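# Move the long carton onto the raised block by suction

## Task

Set the long carton down on the raised block so that no part of it sticks out past the block's edges, and have it stay there by itself once the robot lets go. Leave the short carton as it was, since disturbing it lowers the result. Finish by switching off suction and moving the tool away.

## Robot and tools

Robot: a single arm with a vacuum tool. The tool has four suction cups on two air channels. Channel a drives the pair at y = -70 mm and channel b the pair at y = +70 mm, both measured in the cup point's own axes, with the cups at x = -35 and +35 mm. Each cup is 36 mm across. The cups point along the cup point's +z axis. The tool reaches 148 mm either way along its y axis. The only camera is cam_wrist (504x504, fisheye), mounted on the wrist.

Frames: the scene frame has its origin on the table top directly under the arm base. +z is up, and +y is to the left when facing along +x. The state line reports end_effector_position (metres) and end_effector_quat_wxyz for the cup point, which is the centre of the cup rims when they touch nothing. The reported position can be slightly wrong, more so far from the base. The base may be tilted.

The row format used by every motion call is 8 numbers, each in [-1, 1]: dx, dy, dz, rx, ry, rz, suction_a, suction_b. The first six are an offset, not a pose. They are expressed in the cup point's own axes and measured from the cup point pose in the most recent result that showed it. Before any result has shown it, and for every call after the first within one reply, they are measured from wherever the robot is when the action begins. A value of 1.0 means 0.6 m for dx, dy, dz and 180 degrees for rx, ry, rz. rx, ry, rz form a single rotation vector. An all-zero offset is not a pause: it drives the cup point back to its reference pose. suction_a and suction_b are absolute levels. +1 is full vacuum (about 75 kPa below ambient), fractions ask for partial vacuum, and 0.01 or below switches the channel off. Each channel keeps its last setting.

execute_actions: actions is a list holding one item or none. An empty list only returns the state. {"rows": [...], "steps": n} runs up to 15 control steps of 1/30 s each, 15 by default. Each row covers one step and the last row repeats if rows run out. Every row is an offset from the same reference pose, not from the row before it. {"steps": n} with no rows is a wait of up to 300 steps counted from the previous result, and reply time counts toward it. The optional pictures flag (boolean) controls images; they are included by default. If a call is rejected, nothing reaches the robot.

move: target is one 8-number row as above. The cup point follows a straight path to that offset target, turning the shorter way. The path lasts 0.5 to 10 s and is cut off at 10 s. speed is the top speed in m/s, from 0.002 to 0.5, default 0.25. Rotation is capped at twice that figure in rad/s. The suction values take effect at the start. The path does not avoid obstacles, and the arm can overshoot or lag, especially near full extension. The result has a move: line. done means the cup point came to rest near the target. off_target, moving, held and fault are other endings. It also lists limits: paced means the sent pose was clipped, held means a clearance check blocked some steps, after which the arm may catch up fast. The distance to the target is also given.

wait: seconds from 0 to 10. Sends nothing new while the scene keeps running.

zoom_image: camera "cam_wrist", region [x0, y0, x1, y1] in image pixels with (0,0) at the top-left, at most 504x504. Returns a sharper close-up.

finished_scene: scene (1 or 2).

Motion limits: on each step the commanded pose is clipped to within 70 mm and 16 degrees of the measured pose. After an action ends, the arm continues only to the last clipped pose, so a distant target may need more calls. Read the returned pose and the "Hand target" line. When position and orientation cannot both be met, position wins. A "pose unreachable" line or HELD on a step means the clearance check changed or blocked the command. The mount counts as part of the arm for that check.

Gripping: switch a channel on and press both of its cups flat and fully sealed onto a smooth face of the carton. Keep them away from edges, seams and holes. suction_measured_a/b show the vacuum reached, which stays near 0 if there is no seal. part_present_a/b becomes 1 at 0.54 and drops back to 0 below 0.49. If a cup of an active channel covers nothing, it takes all of the pump's flow and the other channel loses vacuum, so use only channels whose cups are both on the carton. Vacuum shortens the cups by up to about 12 mm and can lift the carton by itself. To release, lower the carton until it rests on the block, turn both channels off, then lift at least 15 mm clear. A cup that seals onto the table anchors the tool; turn that channel off.

Things to avoid: the arm is stiff, so aiming even slightly past a contact point can trigger a fault. An outside force of 150 N or a joint torque at its limit (35.2 N m on the three wrist joints, 140 N m on the others) stops the arm for 10 s. Approach surfaces slowly, drop nothing, do not slam, and push nothing off the table, which fails the task. Leave the short carton alone. Holding a load heats the motors; a MOTOR HOT line is a warning, and overheating applies the brakes. Loose objects may get a brief push from outside now and then.

Each tool is called after "Emit:" as a command line: name --argument value for each argument, lists and objects as JSON in quotes; but a table of rows of numbers goes row by row, as --pt "numbers of a row", without its own name.

## Session

Emit:
execute_actions --actions '[]'

Scene clock: 0.00 s of 5300.00 s.
end_effector_position=(+0.4971, -0.0132, +0.3563) suction_measured_a=0.00 part_present_a=0 suction_measured_b=0.00 part_present_b=0 end_effector_quat_wxyz=(+0.001, +0.715, +0.699, +0.007)
Joint positions: [ 0.264  0.13   0.192 -0.003 -1.63  -1.833]
Joint velocities: [-0.001  0.001 -0.001 -0.     0.001  0.001]
Hand target: +0.497, -0.013, +0.356; +0.001, +0.715, +0.699, +0.007

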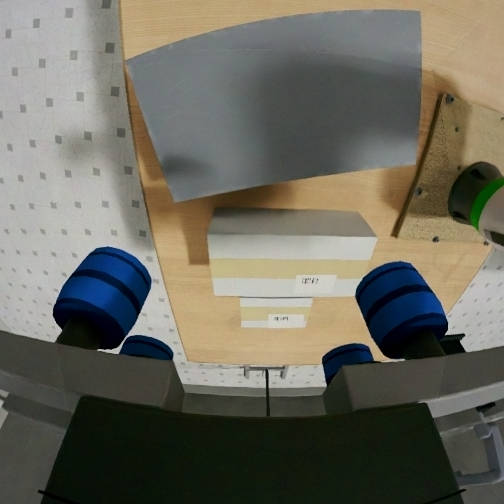

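Emit:
zoom_image --camera "cam_wrist" --region '[180, 180, 400, 340]'

Emit:
move --target '[0.25, -0.12, -0.15, 0, 0, 0, 0, 0]'

Region (180, 180, 400, 340) of cam_wrist's 504x504 image, scaled by 2.291, with more detail than that image has; it fills the top 367 rows of this view, and the rest is white.

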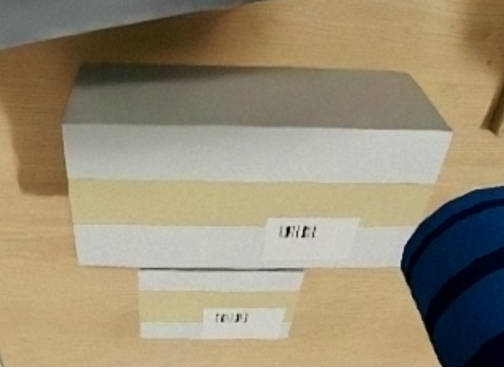

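Scene clock: 4.23 s of 5300.00 s.
end_effector_position=(+0.4277, +0.1380, +0.4464) suction_measured_a=0.00 part_present_a=0 suction_measured_b=0.00 part_present_b=0 end_effector_quat_wxyz=(-0.000, +0.715, +0.699, +0.006)
Joint positions: [ 0.629  0.047  0.314 -0.003 -1.835 -2.198]
Joint velocities: [-0.     0.     0.    -0.001  0.    -0.   ]
Hand target: +0.428, +0.138, +0.446; -0.000, +0.715, +0.699, +0.006
Off the commanded pose: 0.001 m, 0 deg.
After step 90, 0.07 s passed at rest.
move: done
camera_calibration (this result's frames):
cam_wrist: T_world_to_cam=[[-0.999683, -0.0228139, -0.0106666, 0.433158], [-0.0248354, 0.822791, 0.567802, -0.30719], [-0.00417735, 0.567887, -0.823096, 0.426005], [0, 0, 0, 1]] pos_world=[0.427171, 0.0207125, 0.529687]

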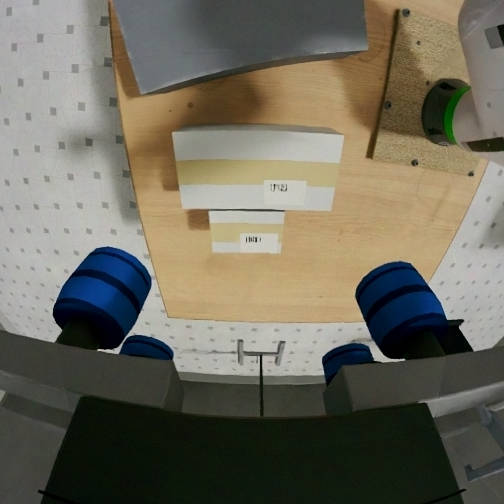

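Emit:
zoom_image --camera "cam_wrist" --region '[100, 0, 400, 270]'

Region (100, 0, 400, 270) of cam_wrist's 504x504 image, scaled by 1.680, with more detail than that image has; it fills the top 454 rows of this view, and the rest is white.

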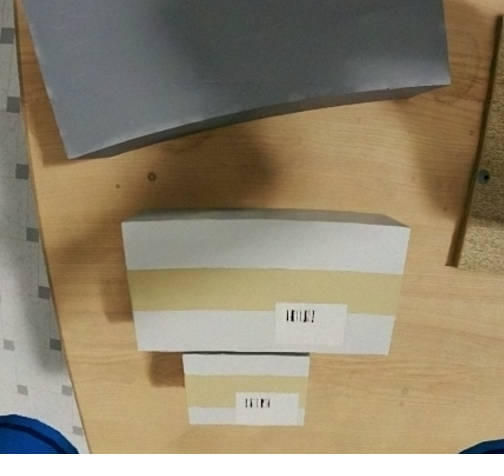

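Emit:
move --target '[0.006, -0.014, 0.535, 0.0027, -0.0027, -0.011, 0, 0]'

Emit:
move --target '[0, 0, 0.033, 0, 0, 0, 1, 1]' --speed 0.02

Scene clock: 10.13 s of 5300.00 s.
end_effector_position=(+0.4223, +0.1434, +0.1255) suction_measured_a=0.00 part_present_a=0 suction_measured_b=0.00 part_present_b=0 end_effector_quat_wxyz=(+0.000, +0.704, +0.710, +0.000)
Joint positions: [ 0.648  0.128 -0.369 -0.001 -1.083 -2.184]
Joint velocities: [-0.001  0.002  0.001  0.001 -0.001  0.   ]
Hand target: +0.422, +0.143, +0.125; +0.000, +0.704, +0.710, +0.000
Off the commanded pose: 0.001 m, 0 deg.
After step 90, 1.20 s passed at rest.
move: done
camera_calibration (this result's frames):
cam_wrist: T_world_to_cam=[[-0.998466, -0.0553189, -0.00211805, 0.427462], [-0.0469854, 0.826579, 0.560856, -0.119868], [-0.0292752, 0.560095, -0.827911, 0.171022], [0, 0, 0, 1]] pos_world=[0.426181, 0.0269385, 0.209725]

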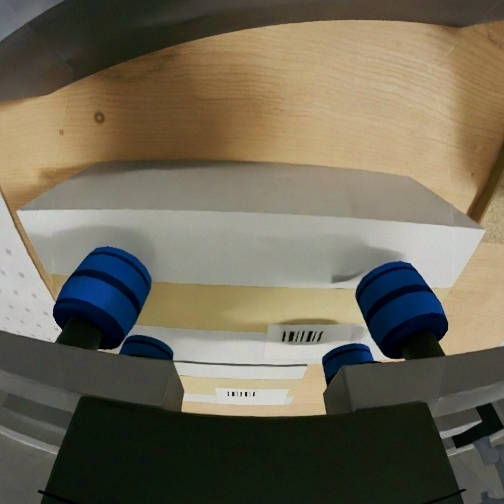

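Scene clock: 11.33 s of 5300.00 s.
end_effector_position=(+0.4223, +0.1434, +0.1057) suction_measured_a=0.00 part_present_a=0 suction_measured_b=0.00 part_present_b=0 end_effector_quat_wxyz=(+0.000, +0.704, +0.710, +0.000)
Joint positions: [ 0.648  0.153 -0.392 -0.001 -1.034 -2.184]
Joint velocities: [-0.    -0.     0.    -0.001 -0.     0.001]
Hand target: +0.422, +0.143, +0.106; +0.000, +0.704, +0.710, +0.000
Off the commanded pose: 0.000 m, 0 deg.
move: done
camera_calibration (this result's frames):
cam_wrist: T_world_to_cam=[[-0.99847, -0.0552534, -0.00217257, 0.427431], [-0.0469632, 0.82661, 0.560813, -0.108726], [-0.0291909, 0.560057, -0.82794, 0.154655], [0, 0, 0, 1]] pos_world=[0.426186, 0.0268756, 0.189948]

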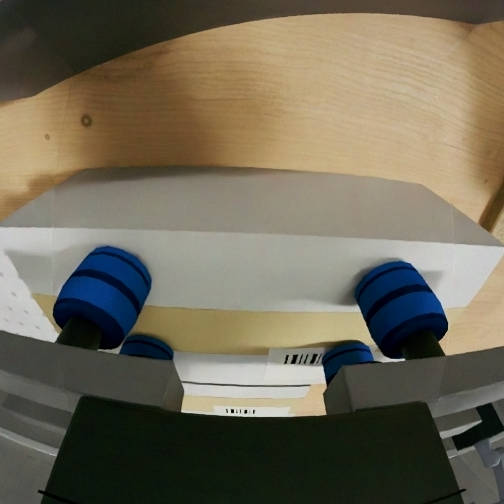

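Emit:
move --target '[0, 0, 0.01, 0, 0, 0, 1, 1]' --speed 0.01

Scene clock: 12.40 s of 5300.00 s.
end_effector_position=(+0.4223, +0.1433, +0.0997) suction_measured_a=0.62 part_present_a=1 suction_measured_b=0.62 part_present_b=1 end_effector_quat_wxyz=(+0.000, +0.704, +0.710, +0.001)
Joint positions: [ 0.648  0.162 -0.399 -0.001 -1.019 -2.184]
Joint velocities: [-0.    -0.002 -0.002 -0.001  0.    -0.001]
Hand target: +0.422, +0.143, +0.100; +0.000, +0.704, +0.710, +0.000
Off the commanded pose: 0.000 m, 0 deg.
move: done
camera_calibration (this result's frames):
cam_wrist: T_world_to_cam=[[-0.998472, -0.0552089, -0.00219371, 0.427422], [-0.0469384, 0.826613, 0.56081, -0.105345], [-0.0291484, 0.560056, -0.827942, 0.149677], [0, 0, 0, 1]] pos_world=[0.426187, 0.0268494, 0.18394]

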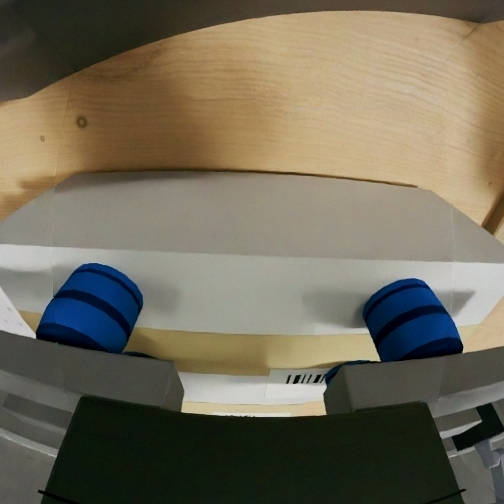

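Emit:
move --target '[0, 0, -0.27, 0, 0, 0, 1, 1]' --speed 0.15

Emit:
move --target '[-0.451, 0.061, 0, 0, 0, -0.066, 1, 1]' --speed 0.18

Scene clock: 14.30 s of 5300.00 s.
end_effector_position=(+0.4222, +0.1440, +0.2616) suction_measured_a=0.83 part_present_a=1 suction_measured_b=0.83 part_present_b=1 end_effector_quat_wxyz=(-0.000, +0.703, +0.711, +0.001)
Joint positions: [ 0.649  0.019 -0.149 -0.001 -1.412 -2.184]
Joint velocities: [-0.     0.     0.001 -0.    -0.     0.001]
Hand target: +0.422, +0.144, +0.262; -0.000, +0.703, +0.711, +0.001
Off the commanded pose: 0.001 m, 0 deg.
move: done
camera_calibration (this result's frames):
cam_wrist: T_world_to_cam=[[-0.998411, -0.0563216, -0.00199377, 0.427767], [-0.0477369, 0.826367, 0.561105, -0.196392], [-0.0299547, 0.560308, -0.827742, 0.283676], [0, 0, 0, 1]] pos_world=[0.42621, 0.0274391, 0.34586]

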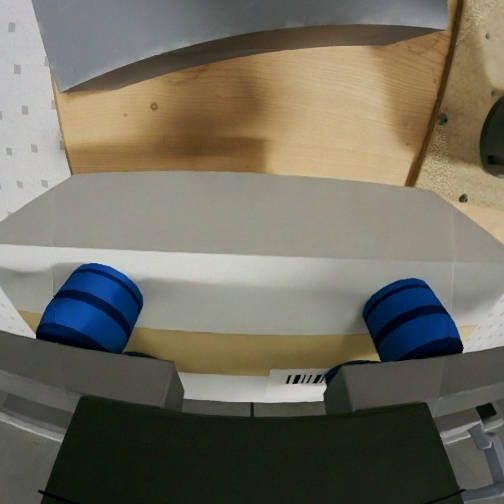

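Scene clock: 16.17 s of 5300.00 s.
end_effector_position=(+0.4620, -0.1263, +0.2625) suction_measured_a=0.83 part_present_a=1 suction_measured_b=0.83 part_present_b=1 end_effector_quat_wxyz=(+0.001, +0.626, +0.780, +0.001)
Joint positions: [ 0.04   0.096 -0.065  0.005 -1.416 -1.368]
Joint velocities: [-0.001  0.001  0.     0.001  0.     0.001]
Hand target: +0.462, -0.126, +0.263; +0.001, +0.626, +0.780, +0.001
Off the commanded pose: 0.001 m, 0 deg.
move: done
camera_calibration (this result's frames):
cam_wrist: T_world_to_cam=[[-0.965405, -0.260724, -0.00396525, 0.411778], [-0.218202, 0.799445, 0.55971, 0.104098], [-0.14276, 0.541213, -0.828679, 0.487005], [0, 0, 0, 1]] pos_world=[0.489771, -0.239434, 0.346939]

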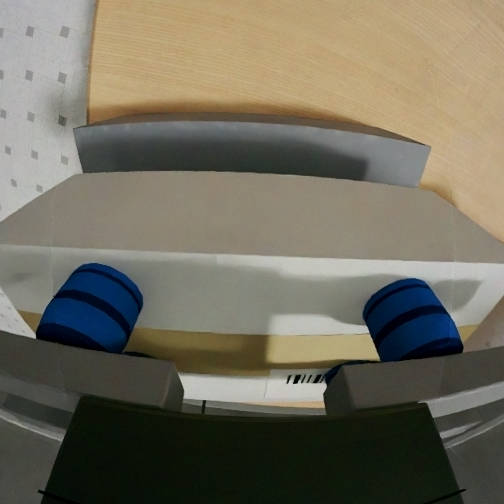

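Well aligned. Lower.

Emit:
move --target '[0, 0, 0.058, 0, 0, 0, 1, 1]' --speed 0.05

Scene clock: 17.50 s of 5300.00 s.
end_effector_position=(+0.4620, -0.1264, +0.2277) suction_measured_a=0.83 part_present_a=1 suction_measured_b=0.83 part_present_b=1 end_effector_quat_wxyz=(+0.001, +0.626, +0.780, +0.001)
Joint positions: [ 0.039  0.113 -0.129  0.005 -1.335 -1.368]
Joint velocities: [-0.001  0.    -0.     0.002  0.001 -0.001]
Hand target: +0.462, -0.126, +0.228; +0.001, +0.626, +0.780, +0.001
Off the commanded pose: 0.000 m, 0 deg.
move: done
camera_calibration (this result's frames):
cam_wrist: T_world_to_cam=[[-0.965449, -0.260559, -0.00402491, 0.411679], [-0.218086, 0.799427, 0.559782, 0.12357], [-0.142639, 0.541319, -0.82863, 0.458166], [0, 0, 0, 1]] pos_world=[0.489757, -0.239532, 0.312134]

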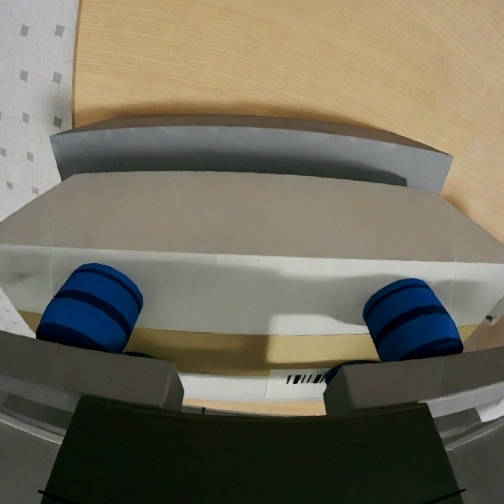

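Emit:
move --target '[0, 0, 0.017, 0, 0, 0, 1, 1]' --speed 0.015

Emit:
zoom_image --camera "cam_wrist" --region '[330, 110, 504, 240]'

Scene clock: 21.03 s of 5300.00 s.
end_effector_position=(+0.4620, -0.1265, +0.2176) suction_measured_a=0.83 part_present_a=1 suction_measured_b=0.83 part_present_b=1 end_effector_quat_wxyz=(+0.001, +0.626, +0.780, +0.001)
Joint positions: [ 0.039  0.119 -0.147  0.006 -1.311 -1.368]
Joint velocities: [ 0.001  0.001 -0.    -0.    -0.002 -0.001]
Hand target: +0.462, -0.126, +0.218; +0.001, +0.626, +0.780, +0.001
Off the commanded pose: 0.000 m, 0 deg.
move: done
camera_calibration (this result's frames):
cam_wrist: T_world_to_cam=[[-0.96548, -0.260447, -0.00400895, 0.411655], [-0.218004, 0.799528, 0.559669, 0.129322], [-0.142559, 0.541223, -0.828706, 0.449742], [0, 0, 0, 1]] pos_world=[0.489752, -0.239593, 0.301977]

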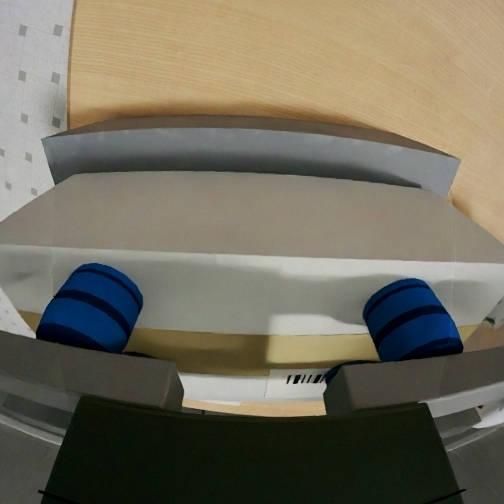

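Region (330, 110, 504, 240) of cam_wrist's 504x504 image, scaled by 2.897, with more detail than that image has; it fills the top 377 rows of this view, and the rest is white.

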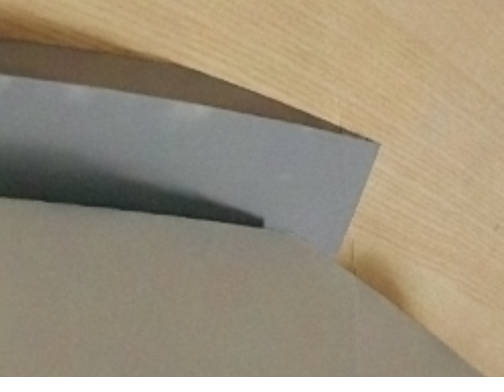

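Emit:
move --target '[0, 0, 0.0075, 0, 0, 0, 1, 1]' --speed 0.008

Emit:
zoom_image --camera "cam_wrist" --region '[330, 110, 504, 240]'

Scene clock: 22.23 s of 5300.00 s.
end_effector_position=(+0.4620, -0.1265, +0.2130) suction_measured_a=0.83 part_present_a=1 suction_measured_b=0.83 part_present_b=1 end_effector_quat_wxyz=(+0.001, +0.626, +0.780, +0.001)
Joint positions: [ 0.039  0.122 -0.155  0.005 -1.3   -1.368]
Joint velocities: [-0.001  0.     0.     0.001  0.001  0.   ]
Hand target: +0.462, -0.127, +0.213; +0.001, +0.626, +0.780, +0.001
Off the commanded pose: 0.000 m, 0 deg.
move: done
camera_calibration (this result's frames):
cam_wrist: T_world_to_cam=[[-0.965484, -0.260429, -0.00405146, 0.411654], [-0.217994, 0.799457, 0.559774, 0.131794], [-0.142543, 0.541336, -0.828635, 0.445982], [0, 0, 0, 1]] pos_world=[0.489747, -0.239583, 0.297449]

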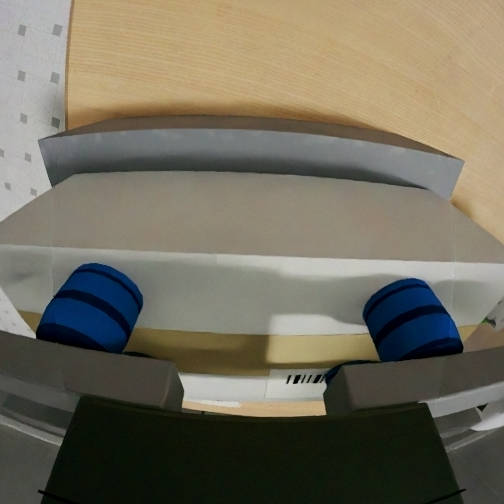

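Region (330, 110, 504, 240) of cam_wrist's 504x504 image, scaled by 2.897, with more detail than that image has; it fills the top 377 rows of this view, and the rest is white.

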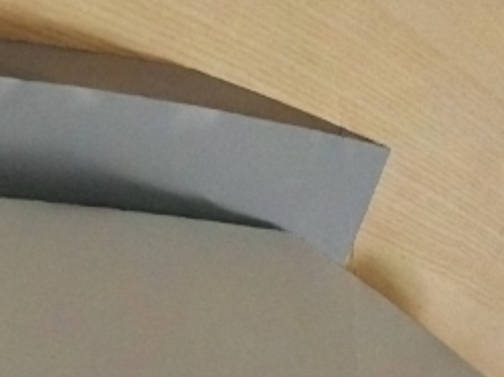

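Emit:
move --target '[0, 0, 0.0025, 0, 0, 0, 1, 1]' --speed 0.005

Emit:
execute_actions --actions '[{"rows": [[0,0,0,0,0,0,0,0]], "steps": 15}]'

Scene clock: 23.50 s of 5300.00 s.
end_effector_position=(+0.4620, -0.1265, +0.2116) suction_measured_a=0.83 part_present_a=1 suction_measured_b=0.83 part_present_b=1 end_effector_quat_wxyz=(+0.001, +0.626, +0.780, +0.001)
Joint positions: [ 0.039  0.123 -0.157  0.006 -1.297 -1.368]
Joint velocities: [-0.001 -0.    -0.     0.    -0.003  0.   ]
Hand target: +0.462, -0.126, +0.212; +0.001, +0.626, +0.780, +0.001
Off the commanded pose: 0.000 m, 0 deg.
move: done
camera_calibration (this result's frames):
cam_wrist: T_world_to_cam=[[-0.965476, -0.260461, -0.00402115, 0.411629], [-0.218023, 0.799527, 0.559663, 0.132704], [-0.142555, 0.541218, -0.828711, 0.444786], [0, 0, 0, 1]] pos_world=[0.489757, -0.239613, 0.295985]

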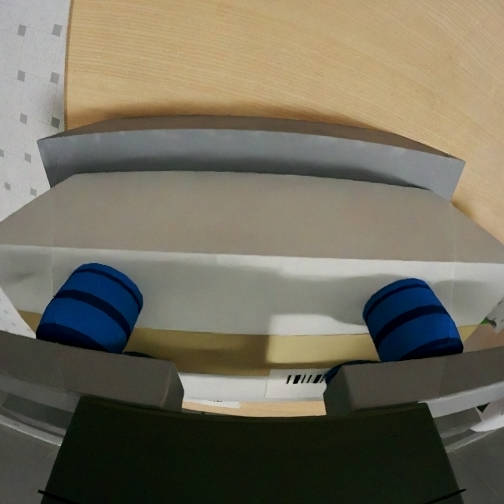

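Scene clock: 24.00 s of 5300.00 s.
end_effector_position=(+0.4621, -0.1266, +0.2116) suction_measured_a=0.00 part_present_a=0 suction_measured_b=0.00 part_present_b=0 end_effector_quat_wxyz=(+0.001, +0.626, +0.780, +0.001)
Joint positions: [ 0.039  0.123 -0.157  0.006 -1.297 -1.368]
Joint velocities: [-0.    -0.    -0.002 -0.003 -0.     0.   ]
Hand target: +0.462, -0.127, +0.212; +0.001, +0.626, +0.780, +0.001
Off the commanded pose: 0.000 m, 0 deg.
Steps of this call (steps 1 to 15: all 15 steps of this action). Readings (end_effector_position | what the end effector reports):
1: (+0.4620, -0.1265, +0.2116) | suction_measured_a=0.60 part_present_a=1 suction_measured_b=0.60 part_present_b=1
2: (+0.4620, -0.1265, +0.2116) | suction_measured_a=0.26 part_present_a=0 suction_measured_b=0.25 part_present_b=0
4: (+0.4621, -0.1266, +0.2119) | suction_measured_a=0.00 part_present_a=0 suction_measured_b=0.00 part_present_b=0
8: (+0.4621, -0.1266, +0.2118) | suction_measured_a=0.00 part_present_a=0 suction_measured_b=0.00 part_present_b=0
15: the state above
camera_calibration (this result's frames):
cam_wrist: T_world_to_cam=[[-0.965466, -0.260496, -0.00407208, 0.411653], [-0.218118, 0.799655, 0.559443, 0.132842], [-0.142476, 0.541011, -0.828859, 0.444871], [0, 0, 0, 1]] pos_world=[0.489796, -0.239674, 0.296094]

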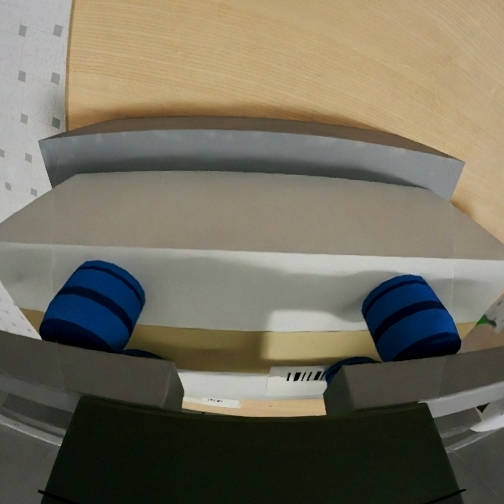

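Emit:
move --target '[0, 0, -0.3, 0, 0, 0, 0, 0]'

Scene clock: 25.37 s of 5300.00 s.
end_effector_position=(+0.4620, -0.1259, +0.3916) suction_measured_a=0.00 part_present_a=0 suction_measured_b=0.00 part_present_b=0 end_effector_quat_wxyz=(+0.001, +0.626, +0.780, +0.001)
Joint positions: [ 0.042  0.096  0.236  0.006 -1.717 -1.368]
Joint velocities: [-0.001 -0.001  0.002 -0.001 -0.001  0.001]
Hand target: +0.462, -0.126, +0.392; +0.001, +0.626, +0.780, +0.001
Off the commanded pose: 0.001 m, 0 deg.
move: done
camera_calibration (this result's frames):
cam_wrist: T_world_to_cam=[[-0.96513, -0.261741, -0.00402527, 0.412157], [-0.219114, 0.799347, 0.559494, 0.0320163], [-0.143225, 0.540866, -0.828825, 0.593981], [0, 0, 0, 1]] pos_world=[0.489873, -0.238978, 0.476052]

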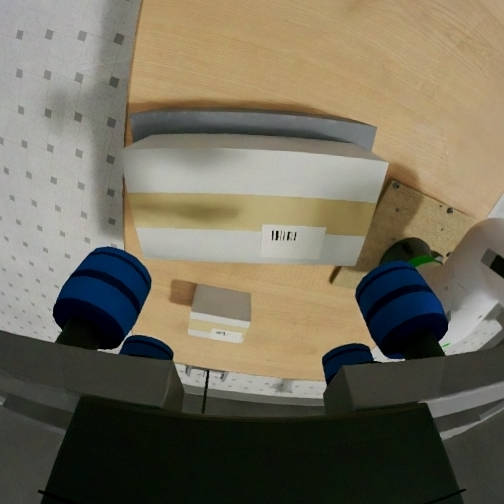

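Emit:
finished_scene --scene 1

The scene is finished: the task was done.


## Next scene

The same job, from a new start.

Emit:
execute_actions --actions '[]'

Scene clock: 0.00 s of 5300.00 s.
end_effector_position=(+0.4971, -0.0132, +0.3563) suction_measured_a=0.00 part_present_a=0 suction_measured_b=0.00 part_present_b=0 end_effector_quat_wxyz=(+0.001, +0.715, +0.699, +0.007)
Joint positions: [ 0.264  0.13   0.192 -0.003 -1.63  -1.833]
Joint velocities: [ 0.001 -0.     0.    -0.001  0.001  0.001]
Hand target: +0.497, -0.013, +0.356; +0.001, +0.715, +0.699, +0.007
camera_calibration (this result's frames):
cam_wrist: T_world_to_cam=[[-0.99968, -0.0222567, -0.0119828, 0.49858], [-0.0251253, 0.823002, 0.567483, -0.129568], [-0.00276845, 0.567603, -0.823298, 0.437339], [0, 0, 0, 1]] pos_world=[0.496376, -0.130503, 0.439562]

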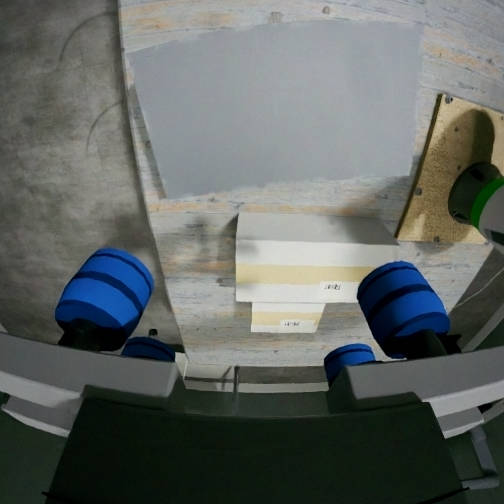

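Emit:
zoom_image --camera "cam_wrist" --region '[100, 0, 450, 220]'

Emit:
zoom_image --camera "cam_wrist" --region '[200, 180, 420, 340]'

Region (100, 0, 450, 220) of cam_wrist's 504x504 image, scaled by 1.440, with more detail than that image has; it fills the top 317 rows of this view, and the rest is white.

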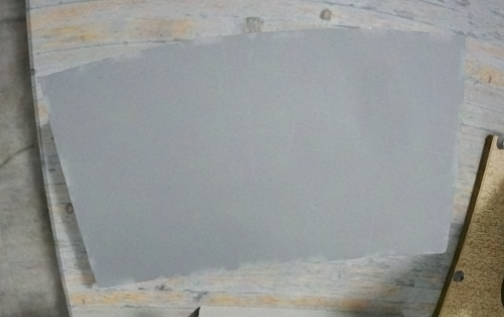

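Region (200, 180, 420, 340) of cam_wrist's 504x504 image, scaled by 2.291, with more detail than that image has; it fills the top 367 rows of this view, and the rest is white.

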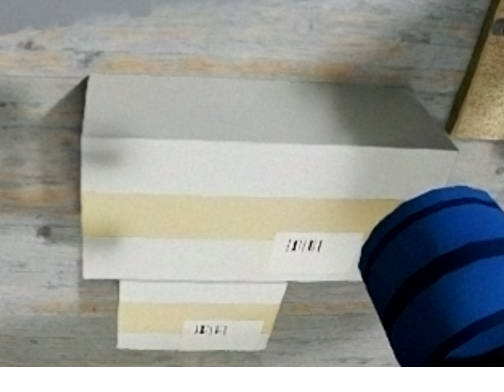

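Emit:
move --target '[0.272, -0.201, 0.385, 0.0027, -0.0035, -0.003, 0, 0]'

Scene clock: 4.33 s of 5300.00 s.
end_effector_position=(+0.3822, +0.1540, +0.1251) suction_measured_a=0.00 part_present_a=0 suction_measured_b=0.00 part_present_b=0 end_effector_quat_wxyz=(+0.001, +0.713, +0.701, -0.001)
Joint positions: [ 0.729  0.046 -0.459  0.    -1.077 -2.29 ]
Joint velocities: [ 0.     0.001 -0.001 -0.    -0.001  0.   ]
Hand target: +0.382, +0.154, +0.125; +0.001, +0.713, +0.701, -0.001
Off the commanded pose: 0.001 m, 0 deg.
move: done
camera_calibration (this result's frames):
cam_wrist: T_world_to_cam=[[-0.999546, -0.0300821, -0.00153104, 0.384532], [-0.0257997, 0.828806, 0.558941, -0.138502], [-0.0155452, 0.558727, -0.829206, 0.158771], [0, 0, 0, 1]] pos_world=[0.383252, 0.0376494, 0.209657]

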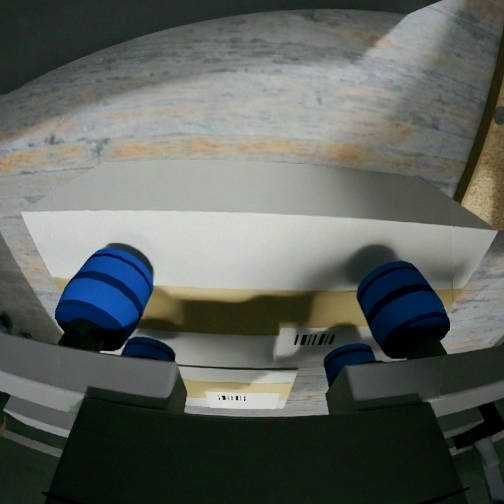

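Emit:
move --target '[0, -0.009, 0.02, 0, 0, 0, 1, 1]' --speed 0.03

Emit:
move --target '[0, 0, 0.018, 0, 0, 0, 1, 1]' --speed 0.015

Scene clock: 5.77 s of 5300.00 s.
end_effector_position=(+0.3769, +0.1540, +0.1131) suction_measured_a=0.00 part_present_a=0 suction_measured_b=0.00 part_present_b=0 end_effector_quat_wxyz=(+0.001, +0.713, +0.701, -0.001)
Joint positions: [ 0.738  0.05  -0.487  0.    -1.045 -2.299]
Joint velocities: [ 0.    -0.001  0.001  0.001  0.002  0.001]
Hand target: +0.377, +0.154, +0.113; +0.001, +0.713, +0.701, -0.001
Off the commanded pose: 0.000 m, 0 deg.
move: done
camera_calibration (this result's frames):
cam_wrist: T_world_to_cam=[[-0.999547, -0.0300425, -0.00159254, 0.379144], [-0.0258024, 0.828849, 0.558877, -0.13194], [-0.0154701, 0.558665, -0.829249, 0.148743], [0, 0, 0, 1]] pos_world=[0.377869, 0.0376516, 0.197687]

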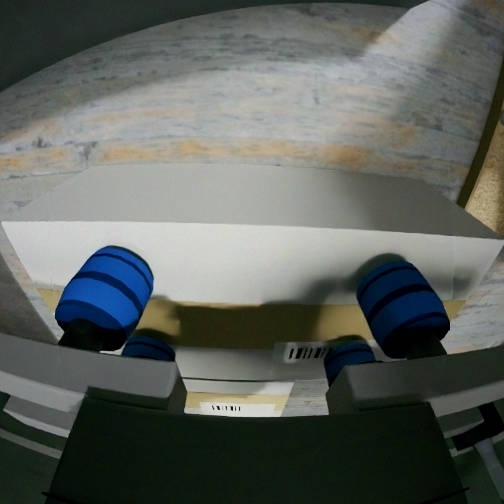

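Scene clock: 6.70 s of 5300.00 s.
end_effector_position=(+0.3768, +0.1540, +0.1023) suction_measured_a=0.39 part_present_a=0 suction_measured_b=0.39 part_present_b=0 end_effector_quat_wxyz=(+0.001, +0.713, +0.701, -0.001)
Joint positions: [ 0.738  0.065 -0.5    0.    -1.017 -2.299]
Joint velocities: [ 0.     0.001 -0.002  0.001 -0.001  0.   ]
Hand target: +0.377, +0.154, +0.102; +0.001, +0.713, +0.701, -0.001
Off the commanded pose: 0.000 m, 0 deg.
move: done
camera_calibration (this result's frames):
cam_wrist: T_world_to_cam=[[-0.999548, -0.0300142, -0.00159533, 0.379108], [-0.0257805, 0.828848, 0.558879, -0.125879], [-0.015452, 0.558668, -0.829248, 0.139795], [0, 0, 0, 1]] pos_world=[0.377852, 0.0376144, 0.186881]

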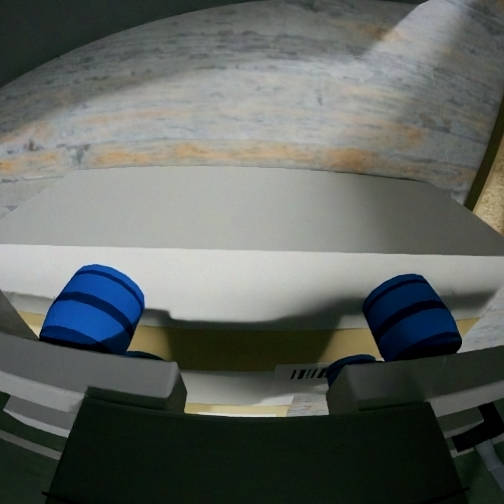

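Emit:
move --target '[0, 0, -0.25, 0, 0, 0, 1, 1]' --speed 0.15

Scene clock: 8.40 s of 5300.00 s.
end_effector_position=(+0.3768, +0.1549, +0.2523) suction_measured_a=0.70 part_present_a=1 suction_measured_b=0.70 part_present_b=1 end_effector_quat_wxyz=(+0.001, +0.712, +0.702, -0.000)
Joint positions: [ 0.739 -0.075 -0.262 -0.    -1.395 -2.299]
Joint velocities: [-0.001 -0.     0.001 -0.003 -0.002  0.001]
Hand target: +0.377, +0.155, +0.252; +0.001, +0.712, +0.702, -0.001
Off the commanded pose: 0.001 m, 0 deg.
move: done
camera_calibration (this result's frames):
cam_wrist: T_world_to_cam=[[-0.999516, -0.0310846, -0.00146488, 0.379414], [-0.0265904, 0.828655, 0.559128, -0.210189], [-0.0161664, 0.558896, -0.82908, 0.263865], [0, 0, 0, 1]] pos_world=[0.377907, 0.0384951, 0.336843]

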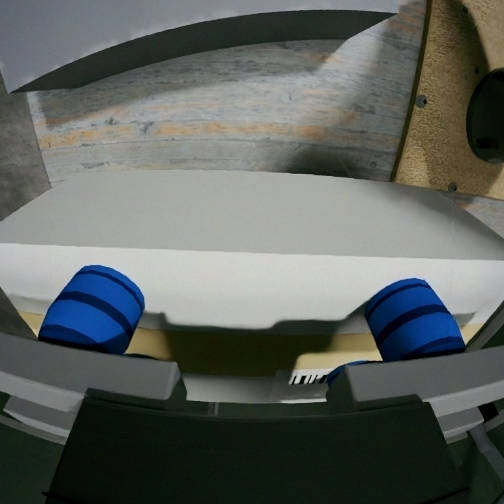

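Emit:
move --target '[-0.461, 0.149, 0, 0, 0, -0.052, 1, 1]' --speed 0.18

Emit:
move --target '[0, 0, 0.038, 0, 0, 0, 1, 1]' --speed 0.05

Scene clock: 10.97 s of 5300.00 s.
end_effector_position=(+0.4626, -0.1231, +0.2540) suction_measured_a=0.70 part_present_a=1 suction_measured_b=0.70 part_present_b=1 end_effector_quat_wxyz=(+0.002, +0.653, +0.758, -0.000)
Joint positions: [ 0.048  0.099 -0.083  0.008 -1.395 -1.446]
Joint velocities: [-0.001  0.     0.    -0.     0.001 -0.001]
Hand target: +0.463, -0.123, +0.254; +0.002, +0.653, +0.758, -0.000
Off the commanded pose: 0.001 m, 0 deg.
move: done
camera_calibration (this result's frames):
cam_wrist: T_world_to_cam=[[-0.981133, -0.193302, -0.0034415, 0.428558], [-0.162307, 0.813881, 0.557902, 0.0828125], [-0.105042, 0.547935, -0.8299, 0.461942], [0, 0, 0, 1]] pos_world=[0.482437, -0.237673, 0.338639]

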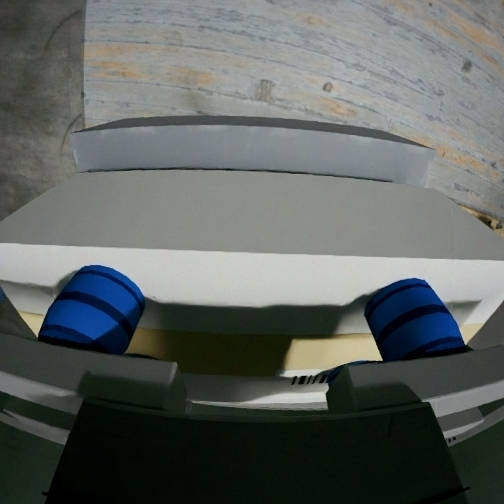

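Scene clock: 11.70 s of 5300.00 s.
end_effector_position=(+0.4626, -0.1232, +0.2312) suction_measured_a=0.70 part_present_a=1 suction_measured_b=0.70 part_present_b=1 end_effector_quat_wxyz=(+0.002, +0.653, +0.758, -0.000)
Joint positions: [ 0.047  0.11  -0.125  0.008 -1.342 -1.446]
Joint velocities: [ 0.001 -0.    -0.    -0.002 -0.001 -0.   ]
Hand target: +0.463, -0.123, +0.231; +0.002, +0.653, +0.758, -0.000
Off the commanded pose: 0.000 m, 0 deg.
move: done
camera_calibration (this result's frames):
cam_wrist: T_world_to_cam=[[-0.981156, -0.193187, -0.00348661, 0.428498], [-0.162226, 0.813841, 0.557983, 0.0955548], [-0.104957, 0.548034, -0.829845, 0.443037], [0, 0, 0, 1]] pos_world=[0.482425, -0.237786, 0.315828]

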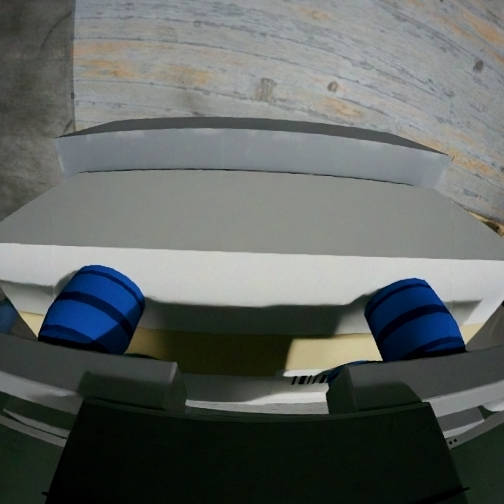

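Emit:
move --target '[0, 0, 0.018, 0, 0, 0, 1, 1]' --speed 0.02

Emit:
zoom_image --camera "cam_wrist" --region '[330, 110, 504, 240]'

Emit:
zoom_image --camera "cam_wrist" --region '[0, 100, 174, 230]'

Scene clock: 13.33 s of 5300.00 s.
end_effector_position=(+0.4626, -0.1233, +0.2204) suction_measured_a=0.70 part_present_a=1 suction_measured_b=0.70 part_present_b=1 end_effector_quat_wxyz=(+0.002, +0.653, +0.758, -0.000)
Joint positions: [ 0.047  0.116 -0.144  0.008 -1.317 -1.446]
Joint velocities: [ 0.001  0.001 -0.    -0.001  0.001 -0.   ]
Hand target: +0.463, -0.123, +0.220; +0.002, +0.653, +0.758, -0.000
Off the commanded pose: 0.000 m, 0 deg.
move: done
camera_calibration (this result's frames):
cam_wrist: T_world_to_cam=[[-0.981165, -0.193139, -0.00348584, 0.428463], [-0.162199, 0.813917, 0.55788, 0.101665], [-0.104911, 0.547938, -0.829914, 0.434131], [0, 0, 0, 1]] pos_world=[0.482428, -0.23787, 0.305068]

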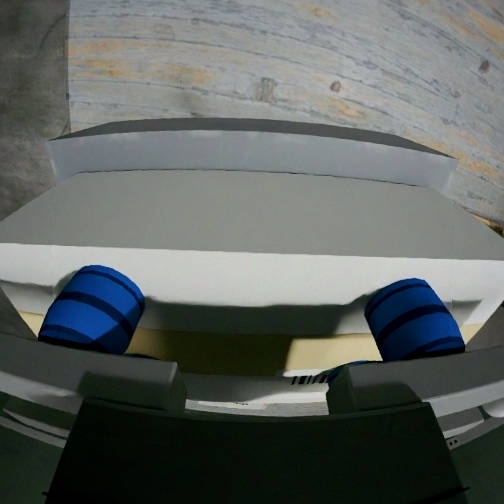

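Region (330, 110, 504, 240) of cam_wrist's 504x504 image, scaled by 2.897, with more detail than that image has; it fills the top 377 rows of this view, and the rest is white.

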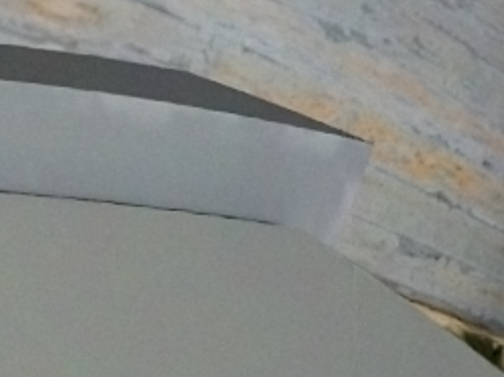

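Region (0, 100, 174, 230) of cam_wrist's 504x504 image, scaled by 2.897, with more detail than that image has; it fills the top 377 rows of this view, and the rest is white.

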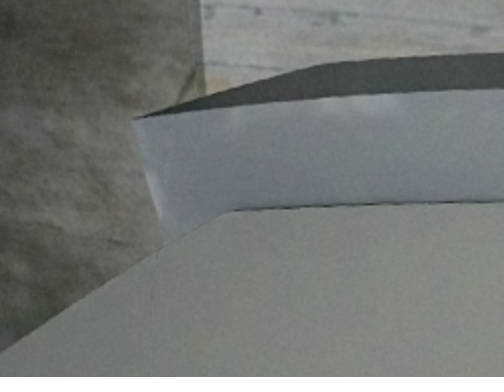

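Emit:
move --target '[0, 0, 0.013, 0, 0, 0, 1, 1]' --speed 0.01

Emit:
zoom_image --camera "cam_wrist" --region '[330, 110, 504, 240]'

Scene clock: 16.20 s of 5300.00 s.
end_effector_position=(+0.4626, -0.1233, +0.2126) suction_measured_a=0.70 part_present_a=1 suction_measured_b=0.70 part_present_b=1 end_effector_quat_wxyz=(+0.002, +0.653, +0.757, +0.000)
Joint positions: [ 0.047  0.121 -0.157  0.008 -1.298 -1.446]
Joint velocities: [ 0.001  0.001  0.    -0.     0.001 -0.   ]
Hand target: +0.463, -0.123, +0.213; +0.002, +0.653, +0.758, -0.000
Off the commanded pose: 0.000 m, 0 deg.
move: done
camera_calibration (this result's frames):
cam_wrist: T_world_to_cam=[[-0.981188, -0.19302, -0.00365992, 0.428512], [-0.162183, 0.813855, 0.557975, 0.105972], [-0.104722, 0.548072, -0.829849, 0.427622], [0, 0, 0, 1]] pos_world=[0.482419, -0.237903, 0.297301]

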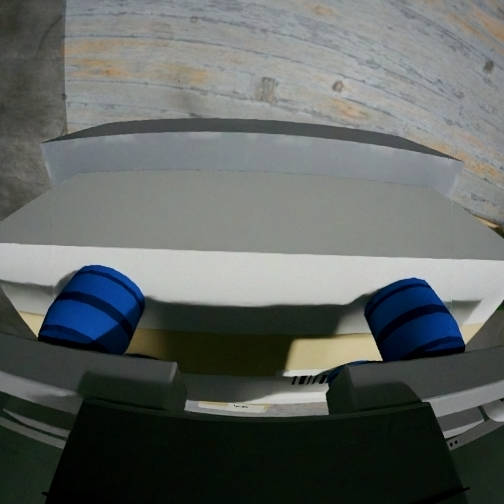

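Region (330, 110, 504, 240) of cam_wrist's 504x504 image, scaled by 2.897, with more detail than that image has; it fills the top 377 rows of this view, and the rest is white.

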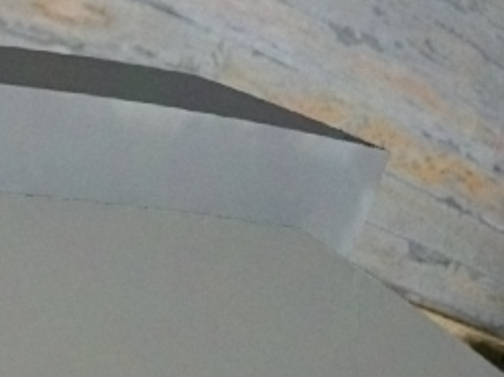

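Seems to be touching. Release.

Emit:
execute_actions --actions '[{"rows": [[0,0,0,0,0,0,0,0]], "steps": 8}]'

Emit:
move --target '[0, 0, -0.25, 0, 0, 0, 0, 0]'

Scene clock: 16.83 s of 5300.00 s.
end_effector_position=(+0.4627, -0.1235, +0.2128) suction_measured_a=0.00 part_present_a=0 suction_measured_b=0.00 part_present_b=0 end_effector_quat_wxyz=(+0.002, +0.653, +0.758, -0.000)
Joint positions: [ 0.047  0.121 -0.157  0.008 -1.298 -1.446]
Joint velocities: [ 0.002  0.     0.    -0.008  0.     0.   ]
Hand target: +0.463, -0.123, +0.213; +0.002, +0.653, +0.757, +0.000
Off the commanded pose: 0.000 m, 0 deg.
Steps of this call (steps 1 to 11: nothing new was sent; steps 12 to 19: all 8 steps of this action). Readings (end_effector_position | what the end effector reports):
12: (+0.4626, -0.1234, +0.2126) | suction_measured_a=0.24 part_present_a=0 suction_measured_b=0.23 part_present_b=0
13: (+0.4626, -0.1235, +0.2127) | suction_measured_a=0.00 part_present_a=0 suction_measured_b=0.00 part_present_b=0
15: (+0.4627, -0.1235, +0.2128) | suction_measured_a=0.00 part_present_a=0 suction_measured_b=0.00 part_present_b=0
19: the state above
camera_calibration (this result's frames):
cam_wrist: T_world_to_cam=[[-0.98117, -0.193109, -0.00381713, 0.428574], [-0.162396, 0.814099, 0.557557, 0.106217], [-0.104562, 0.547678, -0.83013, 0.427772], [0, 0, 0, 1]] pos_world=[0.482481, -0.237991, 0.29752]

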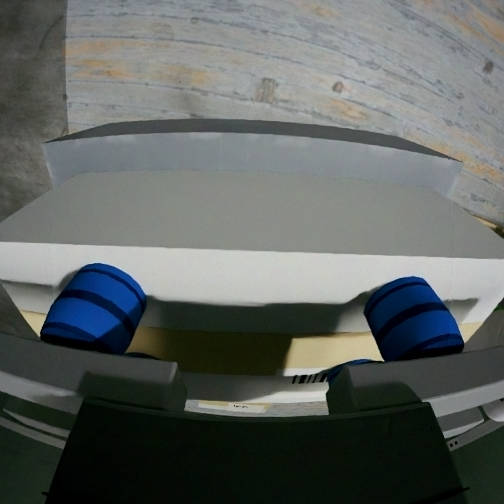

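Scene clock: 18.07 s of 5300.00 s.
end_effector_position=(+0.4626, -0.1224, +0.3627) suction_measured_a=0.00 part_present_a=0 suction_measured_b=0.00 part_present_b=0 end_effector_quat_wxyz=(+0.002, +0.652, +0.758, +0.000)
Joint positions: [ 0.05   0.086  0.157  0.008 -1.647 -1.446]
Joint velocities: [-0.002  0.001  0.002  0.    -0.     0.003]
Hand target: +0.463, -0.122, +0.363; +0.002, +0.652, +0.758, +0.000
Off the commanded pose: 0.001 m, 0 deg.
move: done
camera_calibration (this result's frames):
cam_wrist: T_world_to_cam=[[-0.980976, -0.194094, -0.00380234, 0.429028], [-0.16315, 0.813653, 0.557988, 0.0219175], [-0.105208, 0.547993, -0.82984, 0.551847], [0, 0, 0, 1]] pos_world=[0.482501, -0.23697, 0.447346]

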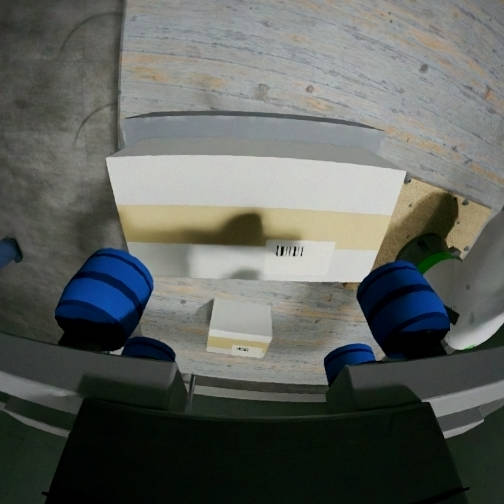

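Emit:
finished_scene --scene 2

The scene is finished: the task was done.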